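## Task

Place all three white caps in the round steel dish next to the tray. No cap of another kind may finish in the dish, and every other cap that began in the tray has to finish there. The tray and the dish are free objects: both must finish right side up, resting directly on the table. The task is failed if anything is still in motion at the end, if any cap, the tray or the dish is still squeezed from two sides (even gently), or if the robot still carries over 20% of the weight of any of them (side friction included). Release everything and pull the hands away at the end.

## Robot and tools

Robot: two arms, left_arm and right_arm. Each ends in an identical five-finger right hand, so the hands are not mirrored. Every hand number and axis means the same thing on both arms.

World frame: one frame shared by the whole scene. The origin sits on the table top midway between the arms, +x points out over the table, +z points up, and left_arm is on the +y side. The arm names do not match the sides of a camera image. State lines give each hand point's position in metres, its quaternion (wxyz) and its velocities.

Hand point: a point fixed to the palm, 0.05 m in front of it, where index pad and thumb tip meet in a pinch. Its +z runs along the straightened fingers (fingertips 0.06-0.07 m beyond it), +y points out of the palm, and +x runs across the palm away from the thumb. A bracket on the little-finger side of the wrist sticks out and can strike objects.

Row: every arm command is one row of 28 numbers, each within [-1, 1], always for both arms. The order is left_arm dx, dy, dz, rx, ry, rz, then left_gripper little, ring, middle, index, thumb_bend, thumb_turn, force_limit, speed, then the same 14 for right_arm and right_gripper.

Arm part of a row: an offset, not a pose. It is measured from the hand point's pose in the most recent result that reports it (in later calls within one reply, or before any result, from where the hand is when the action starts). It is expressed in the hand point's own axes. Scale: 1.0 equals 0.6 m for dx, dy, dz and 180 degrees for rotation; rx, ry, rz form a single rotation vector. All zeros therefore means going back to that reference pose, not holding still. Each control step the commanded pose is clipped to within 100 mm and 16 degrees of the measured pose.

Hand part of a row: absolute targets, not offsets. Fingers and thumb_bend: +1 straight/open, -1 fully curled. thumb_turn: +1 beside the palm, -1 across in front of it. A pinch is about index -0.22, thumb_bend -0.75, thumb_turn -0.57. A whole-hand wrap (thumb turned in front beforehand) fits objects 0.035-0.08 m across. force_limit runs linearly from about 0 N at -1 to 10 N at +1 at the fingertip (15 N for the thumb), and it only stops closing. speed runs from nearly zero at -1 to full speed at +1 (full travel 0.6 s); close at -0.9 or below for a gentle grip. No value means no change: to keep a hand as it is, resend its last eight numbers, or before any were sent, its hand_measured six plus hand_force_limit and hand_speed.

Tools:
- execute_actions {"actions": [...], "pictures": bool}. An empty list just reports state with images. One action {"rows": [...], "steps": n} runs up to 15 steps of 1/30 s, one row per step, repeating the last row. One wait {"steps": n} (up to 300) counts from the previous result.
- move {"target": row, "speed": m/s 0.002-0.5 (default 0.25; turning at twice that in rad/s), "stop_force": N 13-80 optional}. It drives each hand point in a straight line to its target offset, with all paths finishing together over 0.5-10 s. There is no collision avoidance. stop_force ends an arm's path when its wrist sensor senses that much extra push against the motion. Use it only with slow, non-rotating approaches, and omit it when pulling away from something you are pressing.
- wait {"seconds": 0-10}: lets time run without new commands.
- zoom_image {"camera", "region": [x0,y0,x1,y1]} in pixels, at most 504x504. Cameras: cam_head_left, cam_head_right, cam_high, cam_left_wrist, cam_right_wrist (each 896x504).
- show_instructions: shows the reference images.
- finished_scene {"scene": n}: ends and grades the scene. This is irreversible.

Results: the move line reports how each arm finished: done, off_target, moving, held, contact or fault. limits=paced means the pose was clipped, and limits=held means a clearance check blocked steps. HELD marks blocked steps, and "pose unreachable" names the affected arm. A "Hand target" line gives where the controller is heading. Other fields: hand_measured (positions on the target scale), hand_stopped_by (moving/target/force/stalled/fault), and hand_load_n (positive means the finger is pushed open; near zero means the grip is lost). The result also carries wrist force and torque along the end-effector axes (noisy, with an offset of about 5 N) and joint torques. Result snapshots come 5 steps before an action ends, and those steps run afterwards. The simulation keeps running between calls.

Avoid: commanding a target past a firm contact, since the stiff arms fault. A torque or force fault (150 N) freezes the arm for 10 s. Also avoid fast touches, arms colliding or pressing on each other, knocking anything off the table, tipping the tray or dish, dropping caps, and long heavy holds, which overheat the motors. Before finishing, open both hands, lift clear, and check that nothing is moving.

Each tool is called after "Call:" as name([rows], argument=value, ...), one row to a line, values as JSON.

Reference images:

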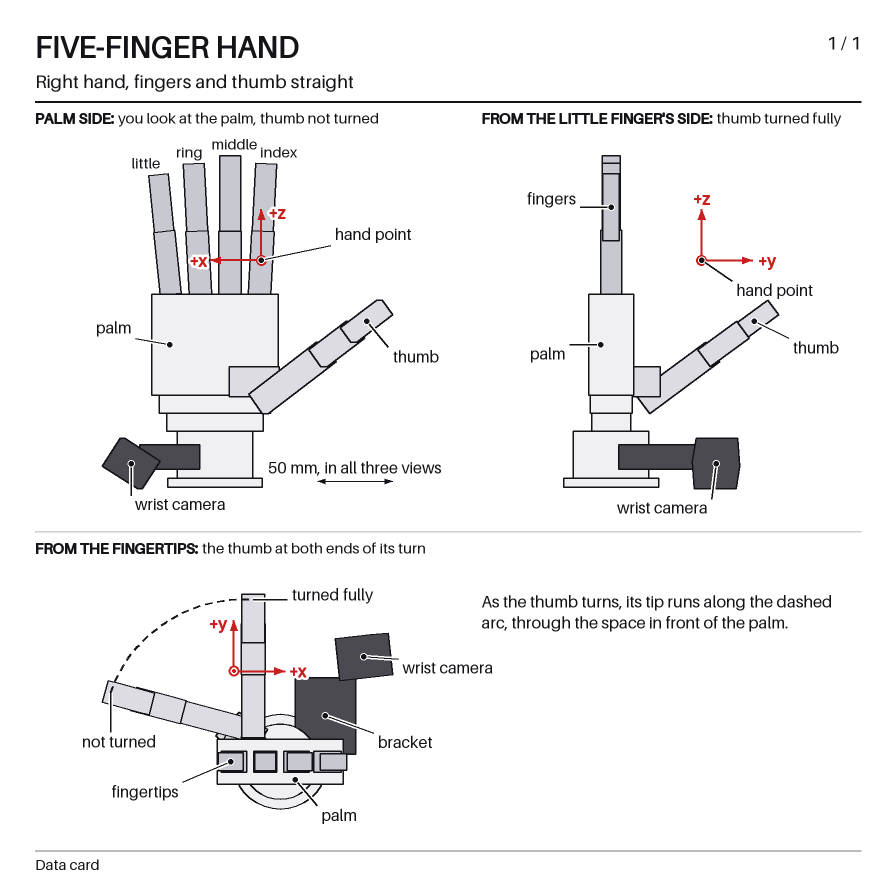

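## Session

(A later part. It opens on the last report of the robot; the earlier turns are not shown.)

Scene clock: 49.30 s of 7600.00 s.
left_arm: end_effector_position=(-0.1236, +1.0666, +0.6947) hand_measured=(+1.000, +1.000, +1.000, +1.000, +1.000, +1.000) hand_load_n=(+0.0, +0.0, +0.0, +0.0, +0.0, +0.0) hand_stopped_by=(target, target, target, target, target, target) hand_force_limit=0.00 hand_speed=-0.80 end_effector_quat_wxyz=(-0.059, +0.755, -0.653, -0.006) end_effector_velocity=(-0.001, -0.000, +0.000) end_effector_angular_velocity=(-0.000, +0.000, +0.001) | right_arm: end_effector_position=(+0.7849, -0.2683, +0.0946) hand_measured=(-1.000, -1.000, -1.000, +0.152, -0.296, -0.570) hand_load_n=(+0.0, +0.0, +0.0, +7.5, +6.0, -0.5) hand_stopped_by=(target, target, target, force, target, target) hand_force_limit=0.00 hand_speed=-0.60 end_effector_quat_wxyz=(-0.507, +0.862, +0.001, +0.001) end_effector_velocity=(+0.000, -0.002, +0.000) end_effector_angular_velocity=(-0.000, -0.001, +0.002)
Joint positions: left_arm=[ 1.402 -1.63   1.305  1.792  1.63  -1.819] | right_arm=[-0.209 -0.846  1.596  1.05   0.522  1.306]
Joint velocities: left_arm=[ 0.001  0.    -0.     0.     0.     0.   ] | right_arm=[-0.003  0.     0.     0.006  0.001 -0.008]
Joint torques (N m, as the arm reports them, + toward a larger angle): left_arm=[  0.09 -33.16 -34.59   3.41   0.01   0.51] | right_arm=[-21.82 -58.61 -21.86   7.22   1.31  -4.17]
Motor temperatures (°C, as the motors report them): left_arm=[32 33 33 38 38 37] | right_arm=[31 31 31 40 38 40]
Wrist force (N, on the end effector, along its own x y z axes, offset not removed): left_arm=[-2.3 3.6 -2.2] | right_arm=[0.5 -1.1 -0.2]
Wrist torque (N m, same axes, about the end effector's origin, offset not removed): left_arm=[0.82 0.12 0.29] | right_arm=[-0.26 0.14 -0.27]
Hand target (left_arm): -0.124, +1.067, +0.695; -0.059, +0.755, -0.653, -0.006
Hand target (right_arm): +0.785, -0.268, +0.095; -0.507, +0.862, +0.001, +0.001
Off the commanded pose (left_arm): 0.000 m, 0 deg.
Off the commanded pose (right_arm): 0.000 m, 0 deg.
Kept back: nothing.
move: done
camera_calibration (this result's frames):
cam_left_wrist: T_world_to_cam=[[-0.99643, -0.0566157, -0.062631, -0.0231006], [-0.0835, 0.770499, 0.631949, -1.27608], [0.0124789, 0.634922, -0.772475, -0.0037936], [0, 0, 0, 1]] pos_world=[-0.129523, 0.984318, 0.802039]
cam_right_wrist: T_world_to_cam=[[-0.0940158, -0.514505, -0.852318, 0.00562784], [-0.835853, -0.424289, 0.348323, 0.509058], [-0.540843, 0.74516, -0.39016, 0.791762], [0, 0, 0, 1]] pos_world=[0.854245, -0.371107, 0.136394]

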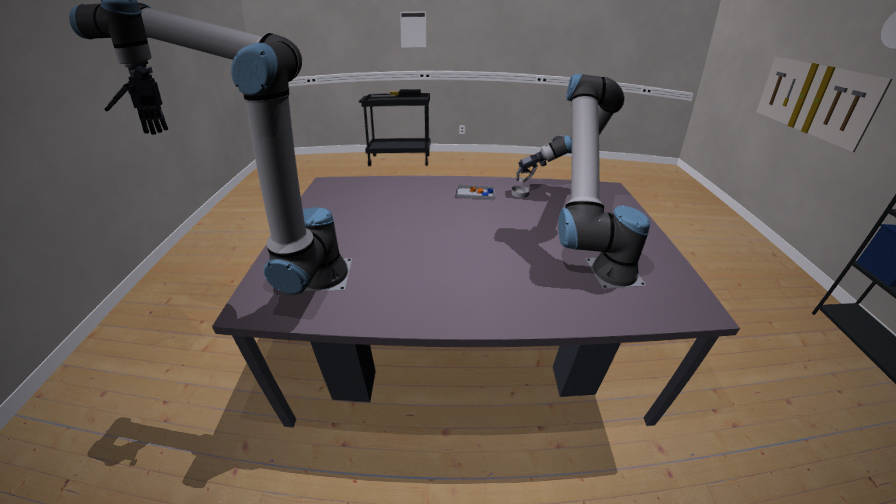

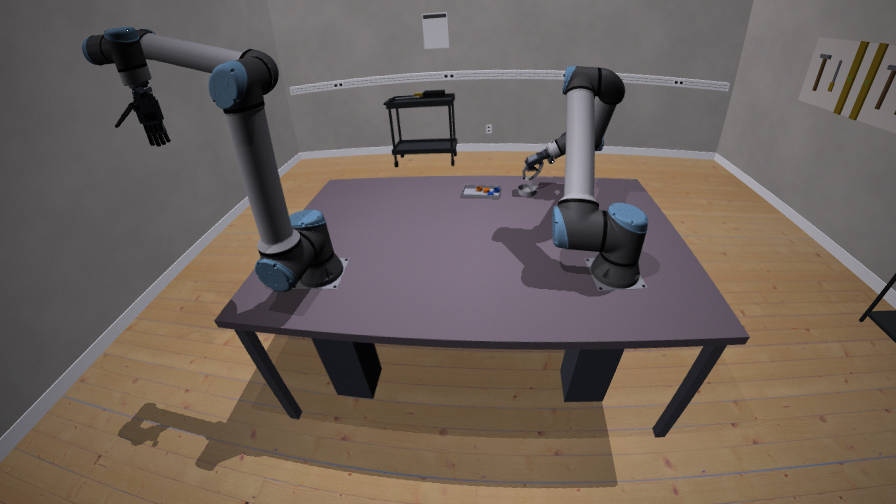

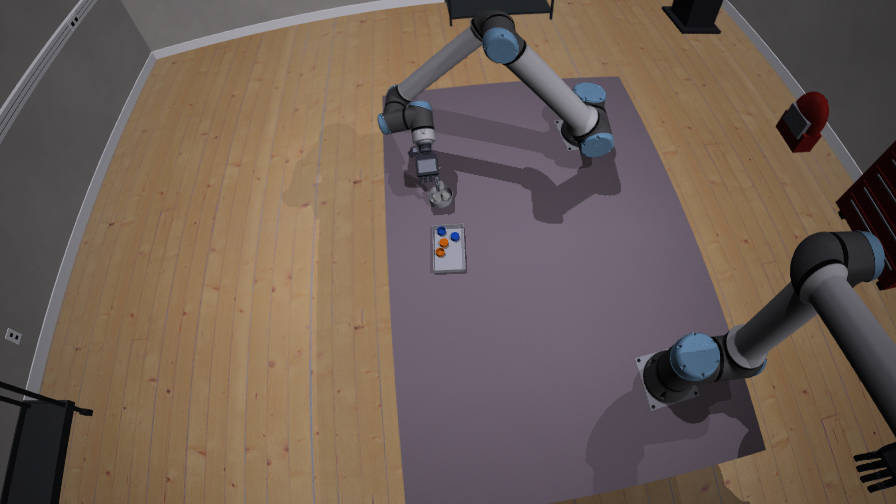

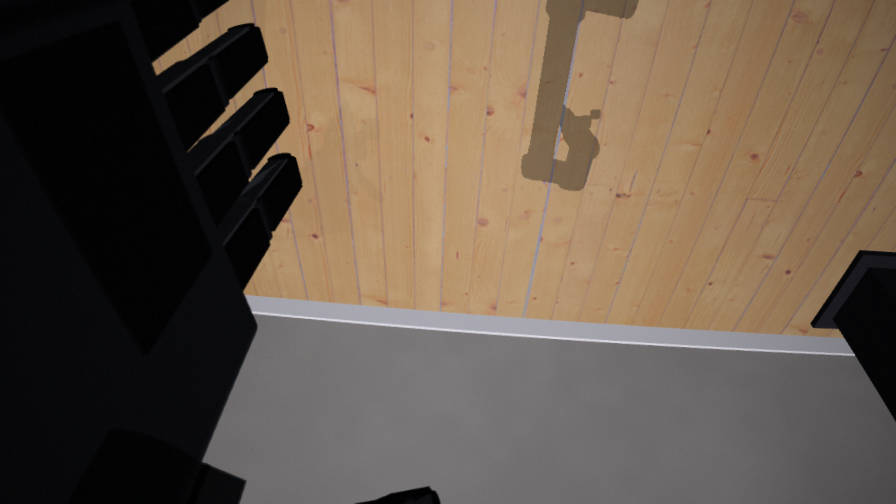

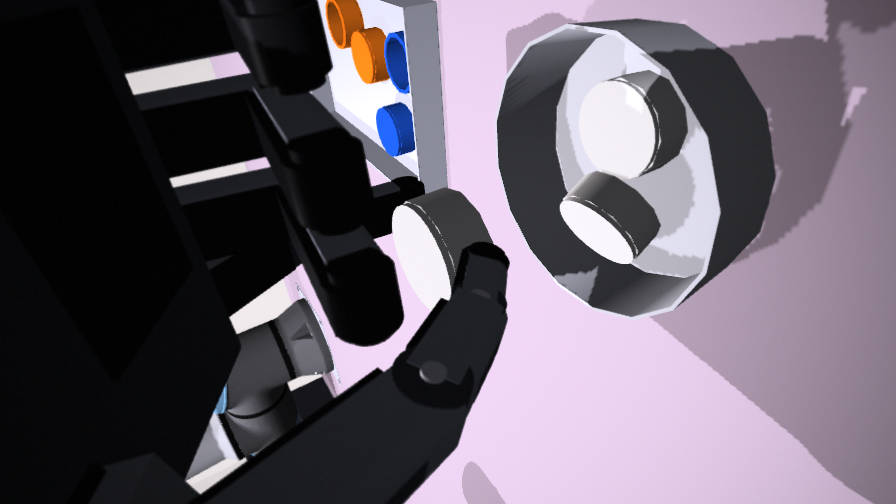

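Call:
move(target=[0,0,0,0,0,0,1,1,1,1,1,1,0,-0.8,0,0.073,0.0405,0,0,0,-1,-1,-1,-0.4,-0.3,-0.57,0,-0.6], speed=0.06, stop_force=13)

Call:
execute_actions([
  {"rows":[[0,0,0,0,0,0,1,1,1,1,1,1,0,-0.8,0,0,0,0,0,0,-1,-1,-1,0.27,-0.27,-0.57,0,-0.3]],"steps":12},
])

Call:
move(target=[0,0,0,0,0,0,1,1,1,1,1,1,0,-0.8,0,-0.13,-0.072,0,0,0,-1,-1,-1,0.27,-0.27,-0.57,0,-0.3], speed=0.12)

Scene clock: 50.77 s of 7600.00 s.
left_arm: end_effector_position=(-0.1236, +1.0666, +0.6947) hand_measured=(+1.000, +1.000, +1.000, +1.000, +1.000, +1.000) hand_load_n=(+0.0, +0.0, +0.0, +0.0, +0.0, +0.0) hand_stopped_by=(target, target, target, target, target, target) hand_force_limit=0.00 hand_speed=-0.80 end_effector_quat_wxyz=(-0.059, +0.755, -0.653, -0.006) end_effector_velocity=(-0.000, -0.001, +0.000) end_effector_angular_velocity=(+0.001, -0.000, +0.001) | right_arm: end_effector_position=(+0.7850, -0.2684, +0.0447) hand_measured=(-1.000, -1.000, -1.000, +0.152, -0.296, -0.570) hand_load_n=(+0.0, +0.0, +0.0, +7.5, +6.0, -0.5) hand_stopped_by=(target, target, target, force, target, target) hand_force_limit=0.00 hand_speed=-0.60 end_effector_quat_wxyz=(-0.507, +0.862, +0.001, +0.001) end_effector_velocity=(+0.000, +0.000, -0.001) end_effector_angular_velocity=(+0.000, -0.001, +0.000)
Joint positions: left_arm=[ 1.402 -1.63   1.305  1.792  1.63  -1.819] | right_arm=[-0.209 -0.788  1.602  0.986  0.522  1.306]
Joint velocities: left_arm=[ 0.001 -0.001  0.    -0.     0.    -0.   ] | right_arm=[ 0.     0.001 -0.    -0.002 -0.    -0.   ]
Joint torques (N m, as the arm reports them, + toward a larger angle): left_arm=[ -0.66 -34.17 -33.85   3.68   0.     0.41] | right_arm=[ 19.71 -69.28 -17.97   1.95  -1.45   3.88]
Motor temperatures (°C, as the motors report them): left_arm=[32 33 33 38 38 37] | right_arm=[31 31 31 40 38 40]
Wrist force (N, on the end effector, along its own x y z axes, offset not removed): left_arm=[-5.2 1.1 5.2] | right_arm=[-1.0 -2.4 -1.5]
Wrist torque (N m, same axes, about the end effector's origin, offset not removed): left_arm=[-0.03 0.42 -0.08] | right_arm=[-0.43 0.45 -0.38]
Hand target (left_arm): -0.124, +1.067, +0.695; -0.059, +0.755, -0.653, -0.006
Hand target (right_arm): +0.785, -0.268, +0.045; -0.507, +0.862, +0.001, +0.001
Off the commanded pose (left_arm): 0.000 m, 0 deg.
Off the commanded pose (right_arm): 0.000 m, 0 deg.
Kept back: nothing.
move: done
camera_calibration (this result's frames):
cam_left_wrist: T_world_to_cam=[[-0.99643, -0.0566156, -0.0626309, -0.0231007], [-0.0834999, 0.770499, 0.631948, -1.27608], [0.0124789, 0.634922, -0.772476, -0.00379342], [0, 0, 0, 1]] pos_world=[-0.129523, 0.984318, 0.802039]
cam_right_wrist: T_world_to_cam=[[-0.0940732, -0.51455, -0.852285, -0.0369364], [-0.835875, -0.424208, 0.348369, 0.526587], [-0.540799, 0.745175, -0.390192, 0.772335], [0, 0, 0, 1]] pos_world=[0.854364, -0.371149, 0.0864328]

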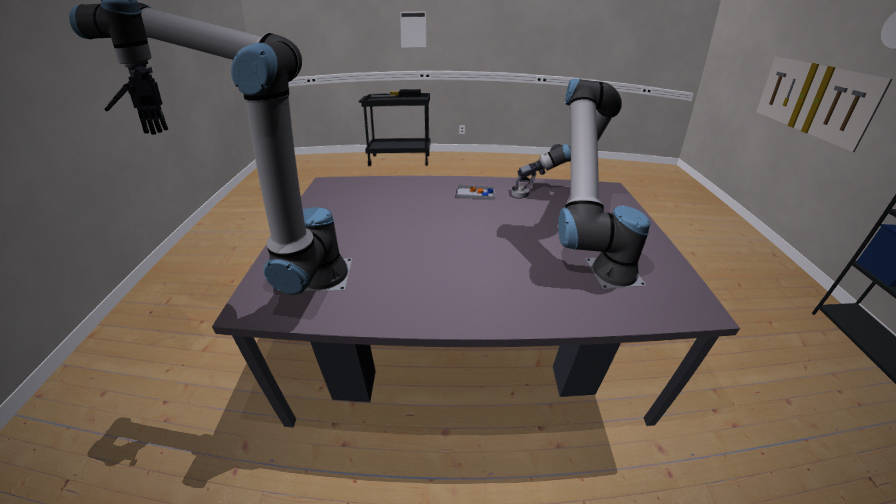

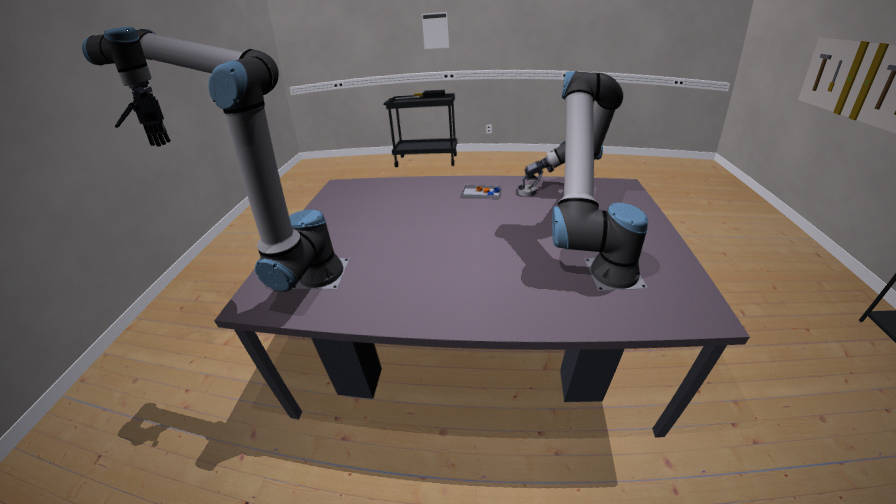

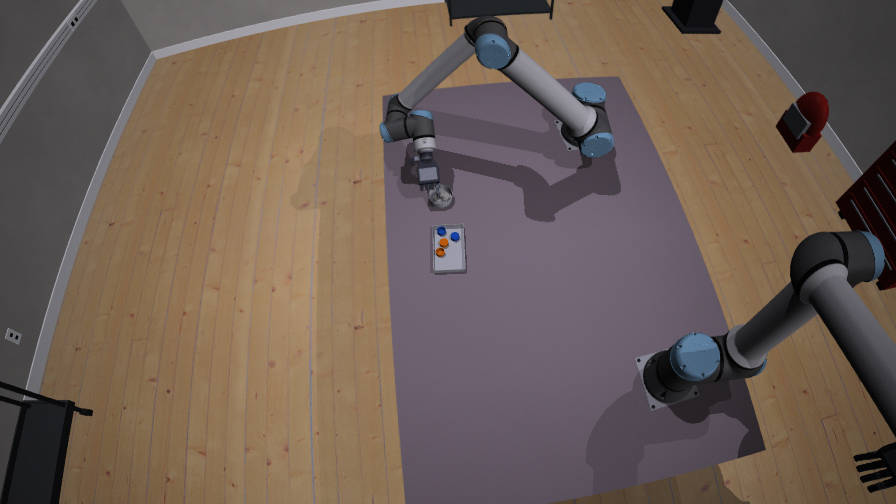

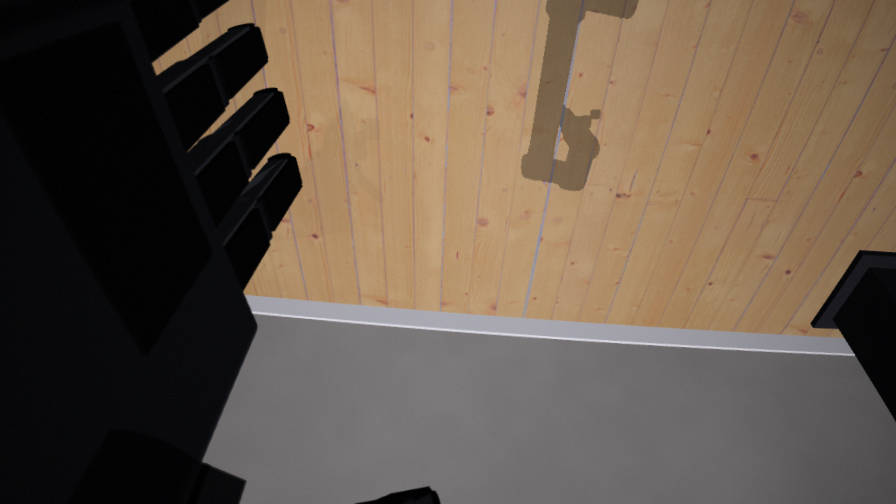

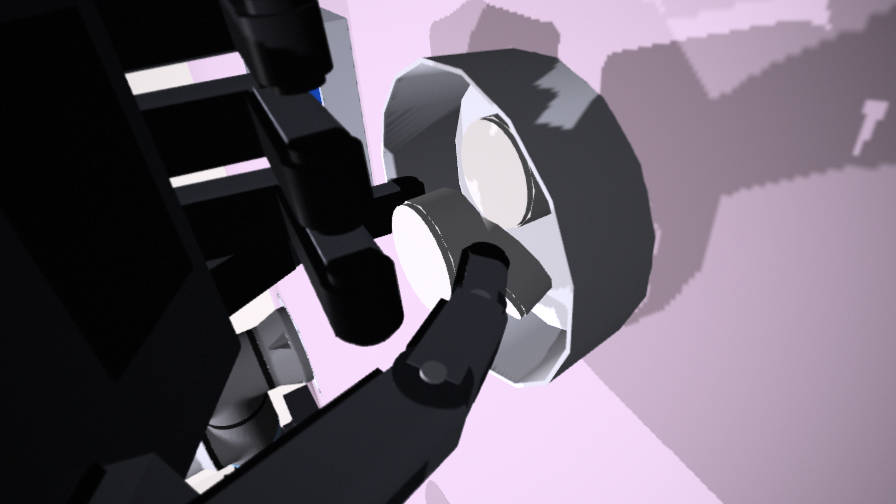

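Scene clock: 51.00 s of 7600.00 s.
left_arm: end_effector_position=(-0.1236, +1.0666, +0.6947) hand_measured=(+1.000, +1.000, +1.000, +1.000, +1.000, +1.000) hand_load_n=(+0.0, +0.0, +0.0, +0.0, +0.0, +0.0) hand_stopped_by=(target, target, target, target, target, target) hand_force_limit=0.00 hand_speed=-0.80 end_effector_quat_wxyz=(-0.059, +0.755, -0.653, -0.006) end_effector_velocity=(+0.001, +0.001, -0.001) end_effector_angular_velocity=(-0.001, +0.000, -0.003) | right_arm: end_effector_position=(+0.7850, -0.2683, +0.0446) hand_measured=(-1.000, -1.000, -1.000, +0.270, -0.270, -0.570) hand_load_n=(+0.0, +0.0, +0.0, +0.0, +0.0, +0.0) hand_stopped_by=(target, target, target, moving, moving, target) hand_force_limit=0.00 hand_speed=-0.30 end_effector_quat_wxyz=(-0.507, +0.862, +0.001, +0.001) end_effector_velocity=(-0.000, +0.001, +0.000) end_effector_angular_velocity=(-0.000, -0.000, +0.002)
Joint positions: left_arm=[ 1.402 -1.63   1.305  1.792  1.63  -1.819] | right_arm=[-0.209 -0.788  1.602  0.986  0.522  1.306]
Joint velocities: left_arm=[-0.003  0.     0.001  0.     0.    -0.   ] | right_arm=[ 0.001 -0.    -0.     0.     0.    -0.   ]
Joint torques (N m, as the arm reports them, + toward a larger angle): left_arm=[  0.08 -32.86 -34.21   3.43  -0.11   0.53] | right_arm=[ 16.65 -70.89 -17.9    3.57  -1.39   3.86]
Motor temperatures (°C, as the motors report them): left_arm=[32 33 33 38 38 37] | right_arm=[31 31 31 40 38 40]
Wrist force (N, on the end effector, along its own x y z axes, offset not removed): left_arm=[2.1 5.9 -0.7] | right_arm=[-0.8 -2.2 -1.2]
Wrist torque (N m, same axes, about the end effector's origin, offset not removed): left_arm=[1.10 -0.27 0.51] | right_arm=[-0.37 0.34 -0.45]
Steps of this call (steps 1 to 7: the first 7 steps of this action). Readings (end_effector_position | what the end effector reports):
1: left_arm (-0.1236, +1.0666, +0.6947) | right_arm (+0.7850, -0.2683, +0.0446) | left_arm hand_measured=(+1.000, +1.000, +1.000, +1.000, +1.000, +1.000) hand_load_n=(+0.0, +0.0, +0.0, +0.0, +0.0, +0.0) hand_stopped_by=(target, target, target, target, target, target) hand_force_limit=0.00 hand_speed=-0.80 | right_arm hand_measured=(-1.000, -1.000, -1.000, +0.152, -0.296, -0.570) hand_load_n=(+0.0, +0.0, +0.0, +7.5, +6.0, -0.5) hand_stopped_by=(target, target, target, moving, moving, target) hand_force_limit=0.00 hand_speed=-0.30
2: left_arm (-0.1236, +1.0666, +0.6947) | right_arm (+0.7850, -0.2683, +0.0446) | left_arm hand_measured=(+1.000, +1.000, +1.000, +1.000, +1.000, +1.000) hand_load_n=(+0.0, +0.0, +0.0, +0.0, +0.0, +0.0) hand_stopped_by=(target, target, target, target, target, target) hand_force_limit=0.00 hand_speed=-0.80 | right_arm hand_measured=(-1.000, -1.000, -1.000, +0.152, -0.296, -0.570) hand_load_n=(+0.0, +0.0, +0.0, +7.5, +6.0, -0.5) hand_stopped_by=(target, target, target, moving, moving, target) hand_force_limit=0.00 hand_speed=-0.30
4: left_arm (-0.1236, +1.0666, +0.6947) | right_arm (+0.7850, -0.2683, +0.0446) | left_arm hand_measured=(+1.000, +1.000, +1.000, +1.000, +1.000, +1.000) hand_load_n=(+0.0, +0.0, +0.0, +0.0, +0.0, +0.0) hand_stopped_by=(target, target, target, target, target, target) hand_force_limit=0.00 hand_speed=-0.80 | right_arm hand_measured=(-1.000, -1.000, -1.000, +0.188, -0.278, -0.570) hand_load_n=(+0.0, +0.0, +0.0, +0.5, +0.0, +0.0) hand_stopped_by=(target, target, target, moving, moving, target) hand_force_limit=0.00 hand_speed=-0.30
7: the state above

Scene clock: 52.40 s of 7600.00 s.
left_arm: end_effector_position=(-0.1236, +1.0666, +0.6947) hand_measured=(+1.000, +1.000, +1.000, +1.000, +1.000, +1.000) hand_load_n=(+0.0, +0.0, +0.0, +0.0, +0.0, +0.0) hand_stopped_by=(target, target, target, target, target, target) hand_force_limit=0.00 hand_speed=-0.80 end_effector_quat_wxyz=(-0.059, +0.755, -0.653, -0.006) end_effector_velocity=(+0.000, -0.000, -0.000) end_effector_angular_velocity=(-0.000, +0.000, -0.000) | right_arm: end_effector_position=(+0.7847, -0.2682, +0.1336) hand_measured=(-1.000, -1.000, -1.000, +0.270, -0.270, -0.570) hand_load_n=(+0.0, +0.0, +0.0, +0.0, +0.0, +0.0) hand_stopped_by=(target, target, target, target, target, target) hand_force_limit=0.00 hand_speed=-0.30 end_effector_quat_wxyz=(-0.507, +0.862, +0.001, +0.001) end_effector_velocity=(-0.000, -0.000, +0.001) end_effector_angular_velocity=(-0.000, -0.000, +0.000)
Joint positions: left_arm=[ 1.402 -1.63   1.305  1.792  1.63  -1.819] | right_arm=[-0.209 -0.888  1.586  1.101  0.522  1.306]
Joint velocities: left_arm=[-0.    -0.     0.001 -0.    -0.     0.   ] | right_arm=[-0.    -0.002 -0.     0.002  0.    -0.001]
Joint torques (N m, as the arm reports them, + toward a larger angle): left_arm=[  0.74 -32.65 -33.81   3.54  -0.17   0.47] | right_arm=[  0.24 -94.67 -35.23   6.81  -3.31  -4.17]
Motor temperatures (°C, as the motors report them): left_arm=[32 33 33 38 38 37] | right_arm=[31 31 31 40 38 40]
Wrist force (N, on the end effector, along its own x y z axes, offset not removed): left_arm=[0.5 4.5 0.9] | right_arm=[-2.4 -0.9 -1.6]
Wrist torque (N m, same axes, about the end effector's origin, offset not removed): left_arm=[0.77 -0.11 0.37] | right_arm=[-0.16 0.58 -0.41]
Hand target (left_arm): -0.124, +1.067, +0.695; -0.059, +0.755, -0.653, -0.006
Hand target (right_arm): +0.785, -0.268, +0.134; -0.507, +0.862, +0.001, +0.001
Off your previous action's commanded pose (left_arm): 0.000 m, 0 deg at its last step (step 5 of this call).
Off your previous action's commanded pose (right_arm): 0.000 m, 0 deg at its last step (step 5 of this call).
Off the commanded pose (left_arm): 0.000 m, 0 deg.
Off the commanded pose (right_arm): 0.000 m, 0 deg.
Kept back: nothing.
move: done
camera_calibration (this result's frames):
cam_left_wrist: T_world_to_cam=[[-0.99643, -0.0566157, -0.0626308, -0.0231006], [-0.0835, 0.770499, 0.631948, -1.27608], [0.0124788, 0.634922, -0.772476, -0.00379332], [0, 0, 0, 1]] pos_world=[-0.129523, 0.984318, 0.802039]
cam_right_wrist: T_world_to_cam=[[-0.0941029, -0.514554, -0.852279, 0.0389254], [-0.83581, -0.424279, 0.348438, 0.495356], [-0.540894, 0.745132, -0.390144, 0.806881], [0, 0, 0, 1]] pos_world=[0.854123, -0.371035, 0.175374]

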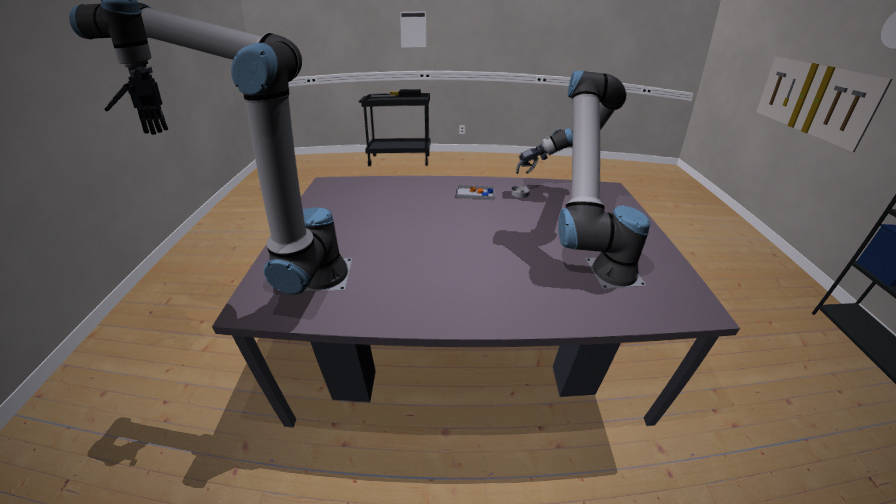

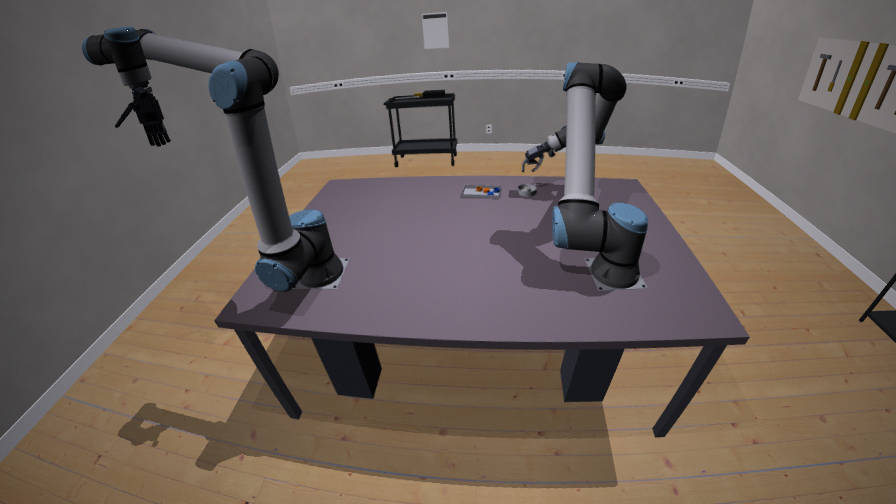

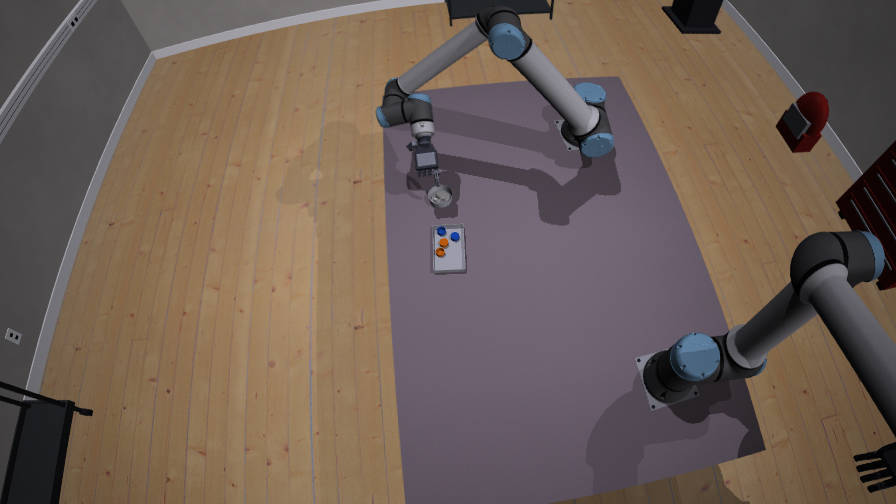

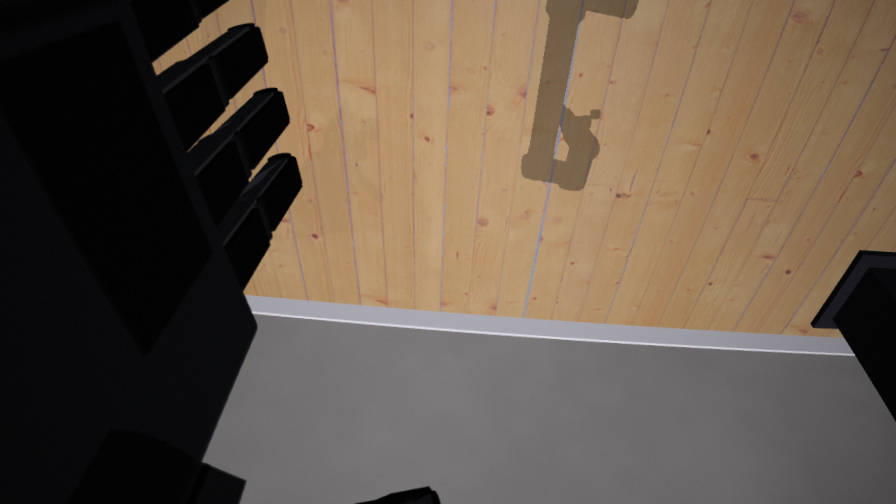

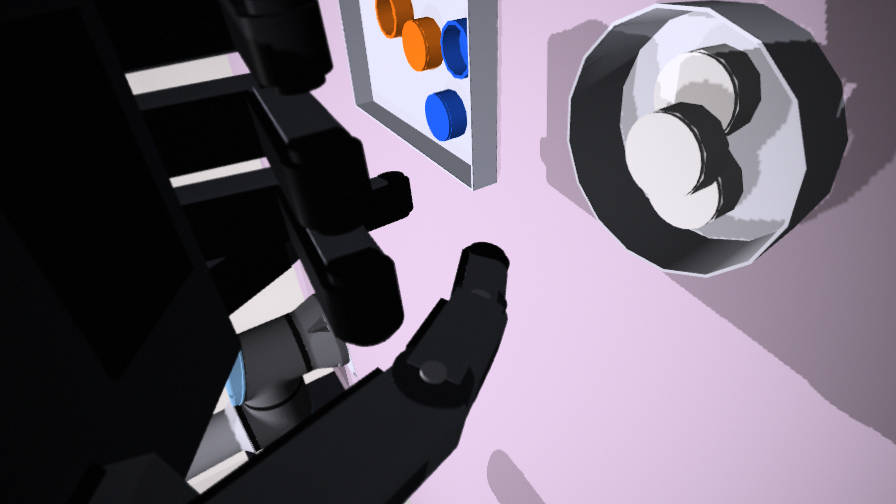

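Call:
wait(seconds=1)

Call:
zoom_image(camera="cam_head_left", region=[490,170,550,205])

Scene clock: 53.57 s of 7600.00 s.
left_arm: end_effector_position=(-0.1236, +1.0666, +0.6947) hand_measured=(+1.000, +1.000, +1.000, +1.000, +1.000, +1.000) hand_load_n=(+0.0, +0.0, +0.0, +0.0, +0.0, +0.0) hand_stopped_by=(target, target, target, target, target, target) hand_force_limit=0.00 hand_speed=-0.80 end_effector_quat_wxyz=(-0.059, +0.755, -0.653, -0.006) end_effector_velocity=(-0.001, -0.000, -0.000) end_effector_angular_velocity=(-0.001, +0.000, +0.002) | right_arm: end_effector_position=(+0.7848, -0.2683, +0.1338) hand_measured=(-1.000, -1.000, -1.000, +0.270, -0.270, -0.570) hand_load_n=(+0.0, +0.0, +0.0, +0.0, +0.0, +0.0) hand_stopped_by=(target, target, target, target, target, target) hand_force_limit=0.00 hand_speed=-0.30 end_effector_quat_wxyz=(-0.507, +0.862, +0.001, +0.001) end_effector_velocity=(-0.000, +0.000, -0.000) end_effector_angular_velocity=(-0.001, +0.000, +0.001)
Joint positions: left_arm=[ 1.402 -1.63   1.305  1.792  1.63  -1.819] | right_arm=[-0.209 -0.888  1.586  1.102  0.522  1.306]
Joint velocities: left_arm=[ 0.002  0.001 -0.     0.     0.     0.   ] | right_arm=[ 0.001 -0.     0.     0.     0.001  0.   ]
Joint torques (N m, as the arm reports them, + toward a larger angle): left_arm=[  2.08 -31.94 -34.75   3.49  -0.16   0.5 ] | right_arm=[-23.26 -91.32 -35.07   7.12  -2.87  -4.01]
Motor temperatures (°C, as the motors report them): left_arm=[32 33 33 38 38 37] | right_arm=[31 31 31 40 38 40]
Wrist force (N, on the end effector, along its own x y z axes, offset not removed): left_arm=[-2.8 4.3 -4.5] | right_arm=[0.0 -2.1 -1.7]
Wrist torque (N m, same axes, about the end effector's origin, offset not removed): left_arm=[1.21 0.57 -0.07] | right_arm=[-0.34 0.29 -0.35]
Hand target (left_arm): -0.124, +1.067, +0.695; -0.059, +0.755, -0.653, -0.006
Hand target (right_arm): +0.785, -0.268, +0.134; -0.507, +0.862, +0.001, +0.001
Off the commanded pose (left_arm): 0.000 m, 0 deg.
Off the commanded pose (right_arm): 0.000 m, 0 deg.
Kept back: nothing.
Steps of this call (steps 1 to 35: nothing new was sent). Readings (end_effector_position | what the end effector reports):
1: left_arm (-0.1236, +1.0666, +0.6947) | right_arm (+0.7847, -0.2682, +0.1337) | left_arm hand_measured=(+1.000, +1.000, +1.000, +1.000, +1.000, +1.000) hand_load_n=(+0.0, +0.0, +0.0, +0.0, +0.0, +0.0) hand_stopped_by=(target, target, target, target, target, target) hand_force_limit=0.00 hand_speed=-0.80 | right_arm hand_measured=(-1.000, -1.000, -1.000, +0.270, -0.270, -0.570) hand_load_n=(+0.0, +0.0, +0.0, +0.0, +0.0, +0.0) hand_stopped_by=(target, target, target, target, target, target) hand_force_limit=0.00 hand_speed=-0.30
2: left_arm (-0.1236, +1.0666, +0.6947) | right_arm (+0.7847, -0.2682, +0.1337) | left_arm hand_measured=(+1.000, +1.000, +1.000, +1.000, +1.000, +1.000) hand_load_n=(+0.0, +0.0, +0.0, +0.0, +0.0, +0.0) hand_stopped_by=(target, target, target, target, target, target) hand_force_limit=0.00 hand_speed=-0.80 | right_arm hand_measured=(-1.000, -1.000, -1.000, +0.270, -0.270, -0.570) hand_load_n=(+0.0, +0.0, +0.0, +0.0, +0.0, +0.0) hand_stopped_by=(target, target, target, target, target, target) hand_force_limit=0.00 hand_speed=-0.30
4: left_arm (-0.1236, +1.0666, +0.6947) | right_arm (+0.7847, -0.2682, +0.1337) | left_arm hand_measured=(+1.000, +1.000, +1.000, +1.000, +1.000, +1.000) hand_load_n=(+0.0, +0.0, +0.0, +0.0, +0.0, +0.0) hand_stopped_by=(target, target, target, target, target, target) hand_force_limit=0.00 hand_speed=-0.80 | right_arm hand_measured=(-1.000, -1.000, -1.000, +0.270, -0.270, -0.570) hand_load_n=(+0.0, +0.0, +0.0, +0.0, +0.0, +0.0) hand_stopped_by=(target, target, target, target, target, target) hand_force_limit=0.00 hand_speed=-0.30
8: left_arm (-0.1236, +1.0666, +0.6947) | right_arm (+0.7847, -0.2682, +0.1338) | left_arm hand_measured=(+1.000, +1.000, +1.000, +1.000, +1.000, +1.000) hand_load_n=(+0.0, +0.0, +0.0, +0.0, +0.0, +0.0) hand_stopped_by=(target, target, target, target, target, target) hand_force_limit=0.00 hand_speed=-0.80 | right_arm hand_measured=(-1.000, -1.000, -1.000, +0.270, -0.270, -0.570) hand_load_n=(+0.0, +0.0, +0.0, +0.0, +0.0, +0.0) hand_stopped_by=(target, target, target, target, target, target) hand_force_limit=0.00 hand_speed=-0.30
35: the state above
camera_calibration (this result's frames):
cam_left_wrist: T_world_to_cam=[[-0.99643, -0.0566156, -0.0626308, -0.0231007], [-0.0834999, 0.770499, 0.631949, -1.27608], [0.0124788, 0.634922, -0.772475, -0.00379368], [0, 0, 0, 1]] pos_world=[-0.129523, 0.984318, 0.802039]
cam_right_wrist: T_world_to_cam=[[-0.0940653, -0.514545, -0.852288, 0.038985], [-0.83587, -0.42422, 0.348365, 0.495376], [-0.540807, 0.745171, -0.390189, 0.806981], [0, 0, 0, 1]] pos_world=[0.854158, -0.371131, 0.17553]

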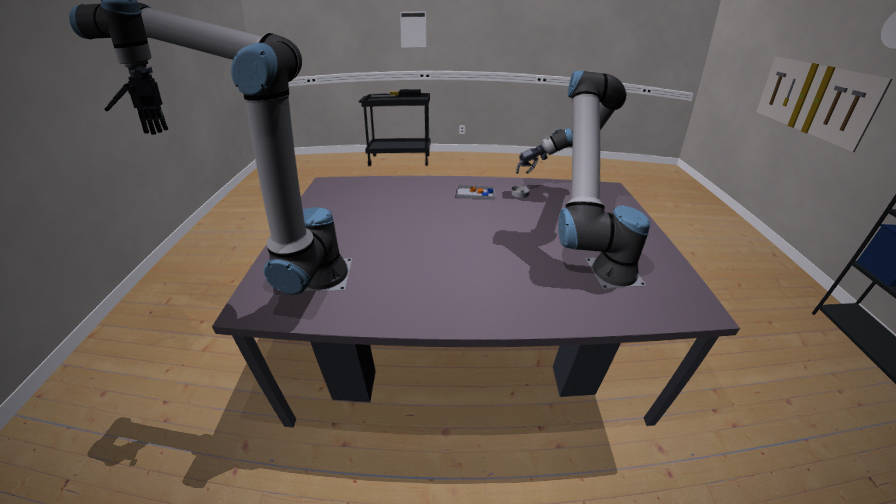

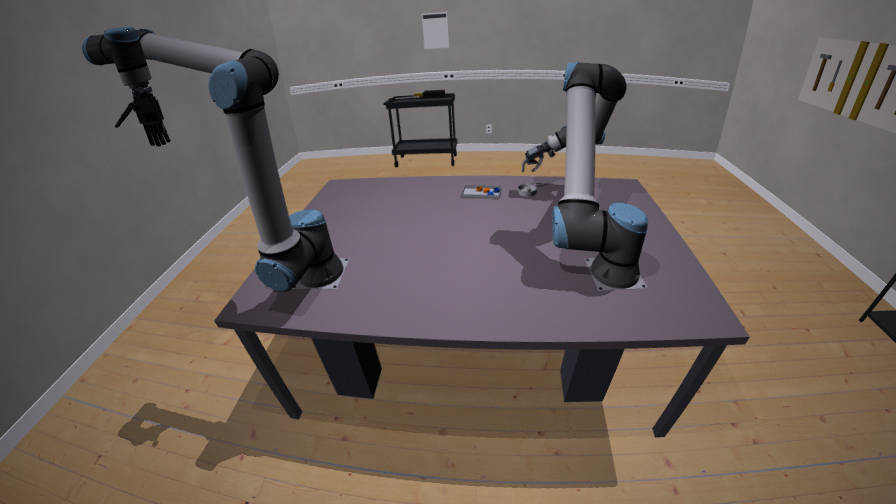

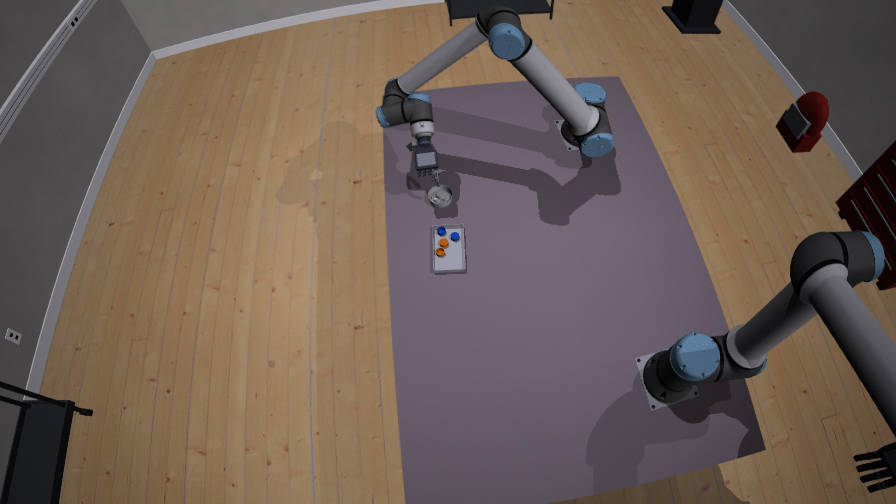

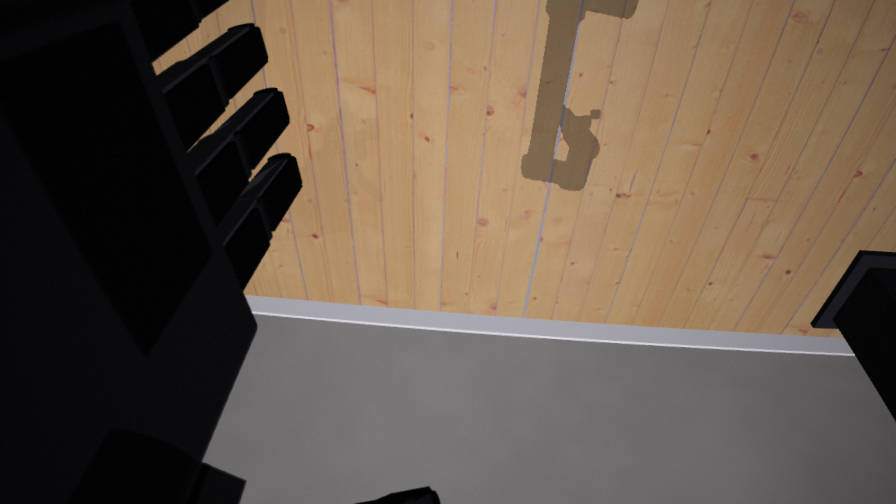

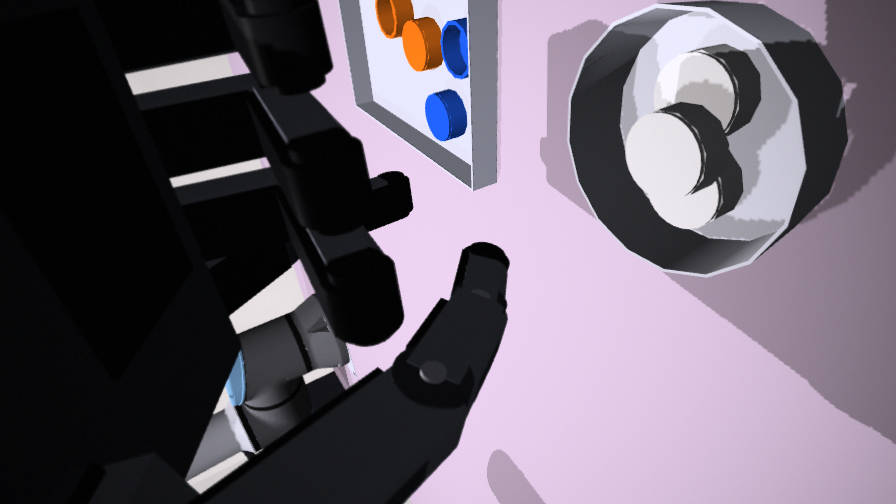

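Region (490, 170, 550, 205) of cam_head_left's 896x504 image, scaled by 8.400, with more detail than that image has; it fills the top 294 rows of this view, and the rest is white.

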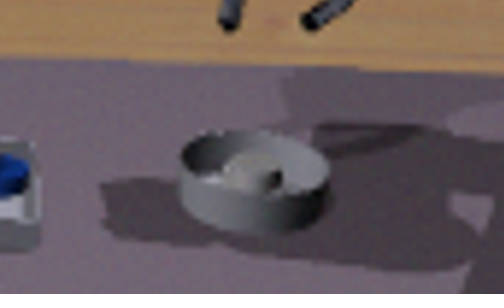

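Looks within the rim and static.

Call:
finished_scene(scene=1)

The scene is finished: the task was done.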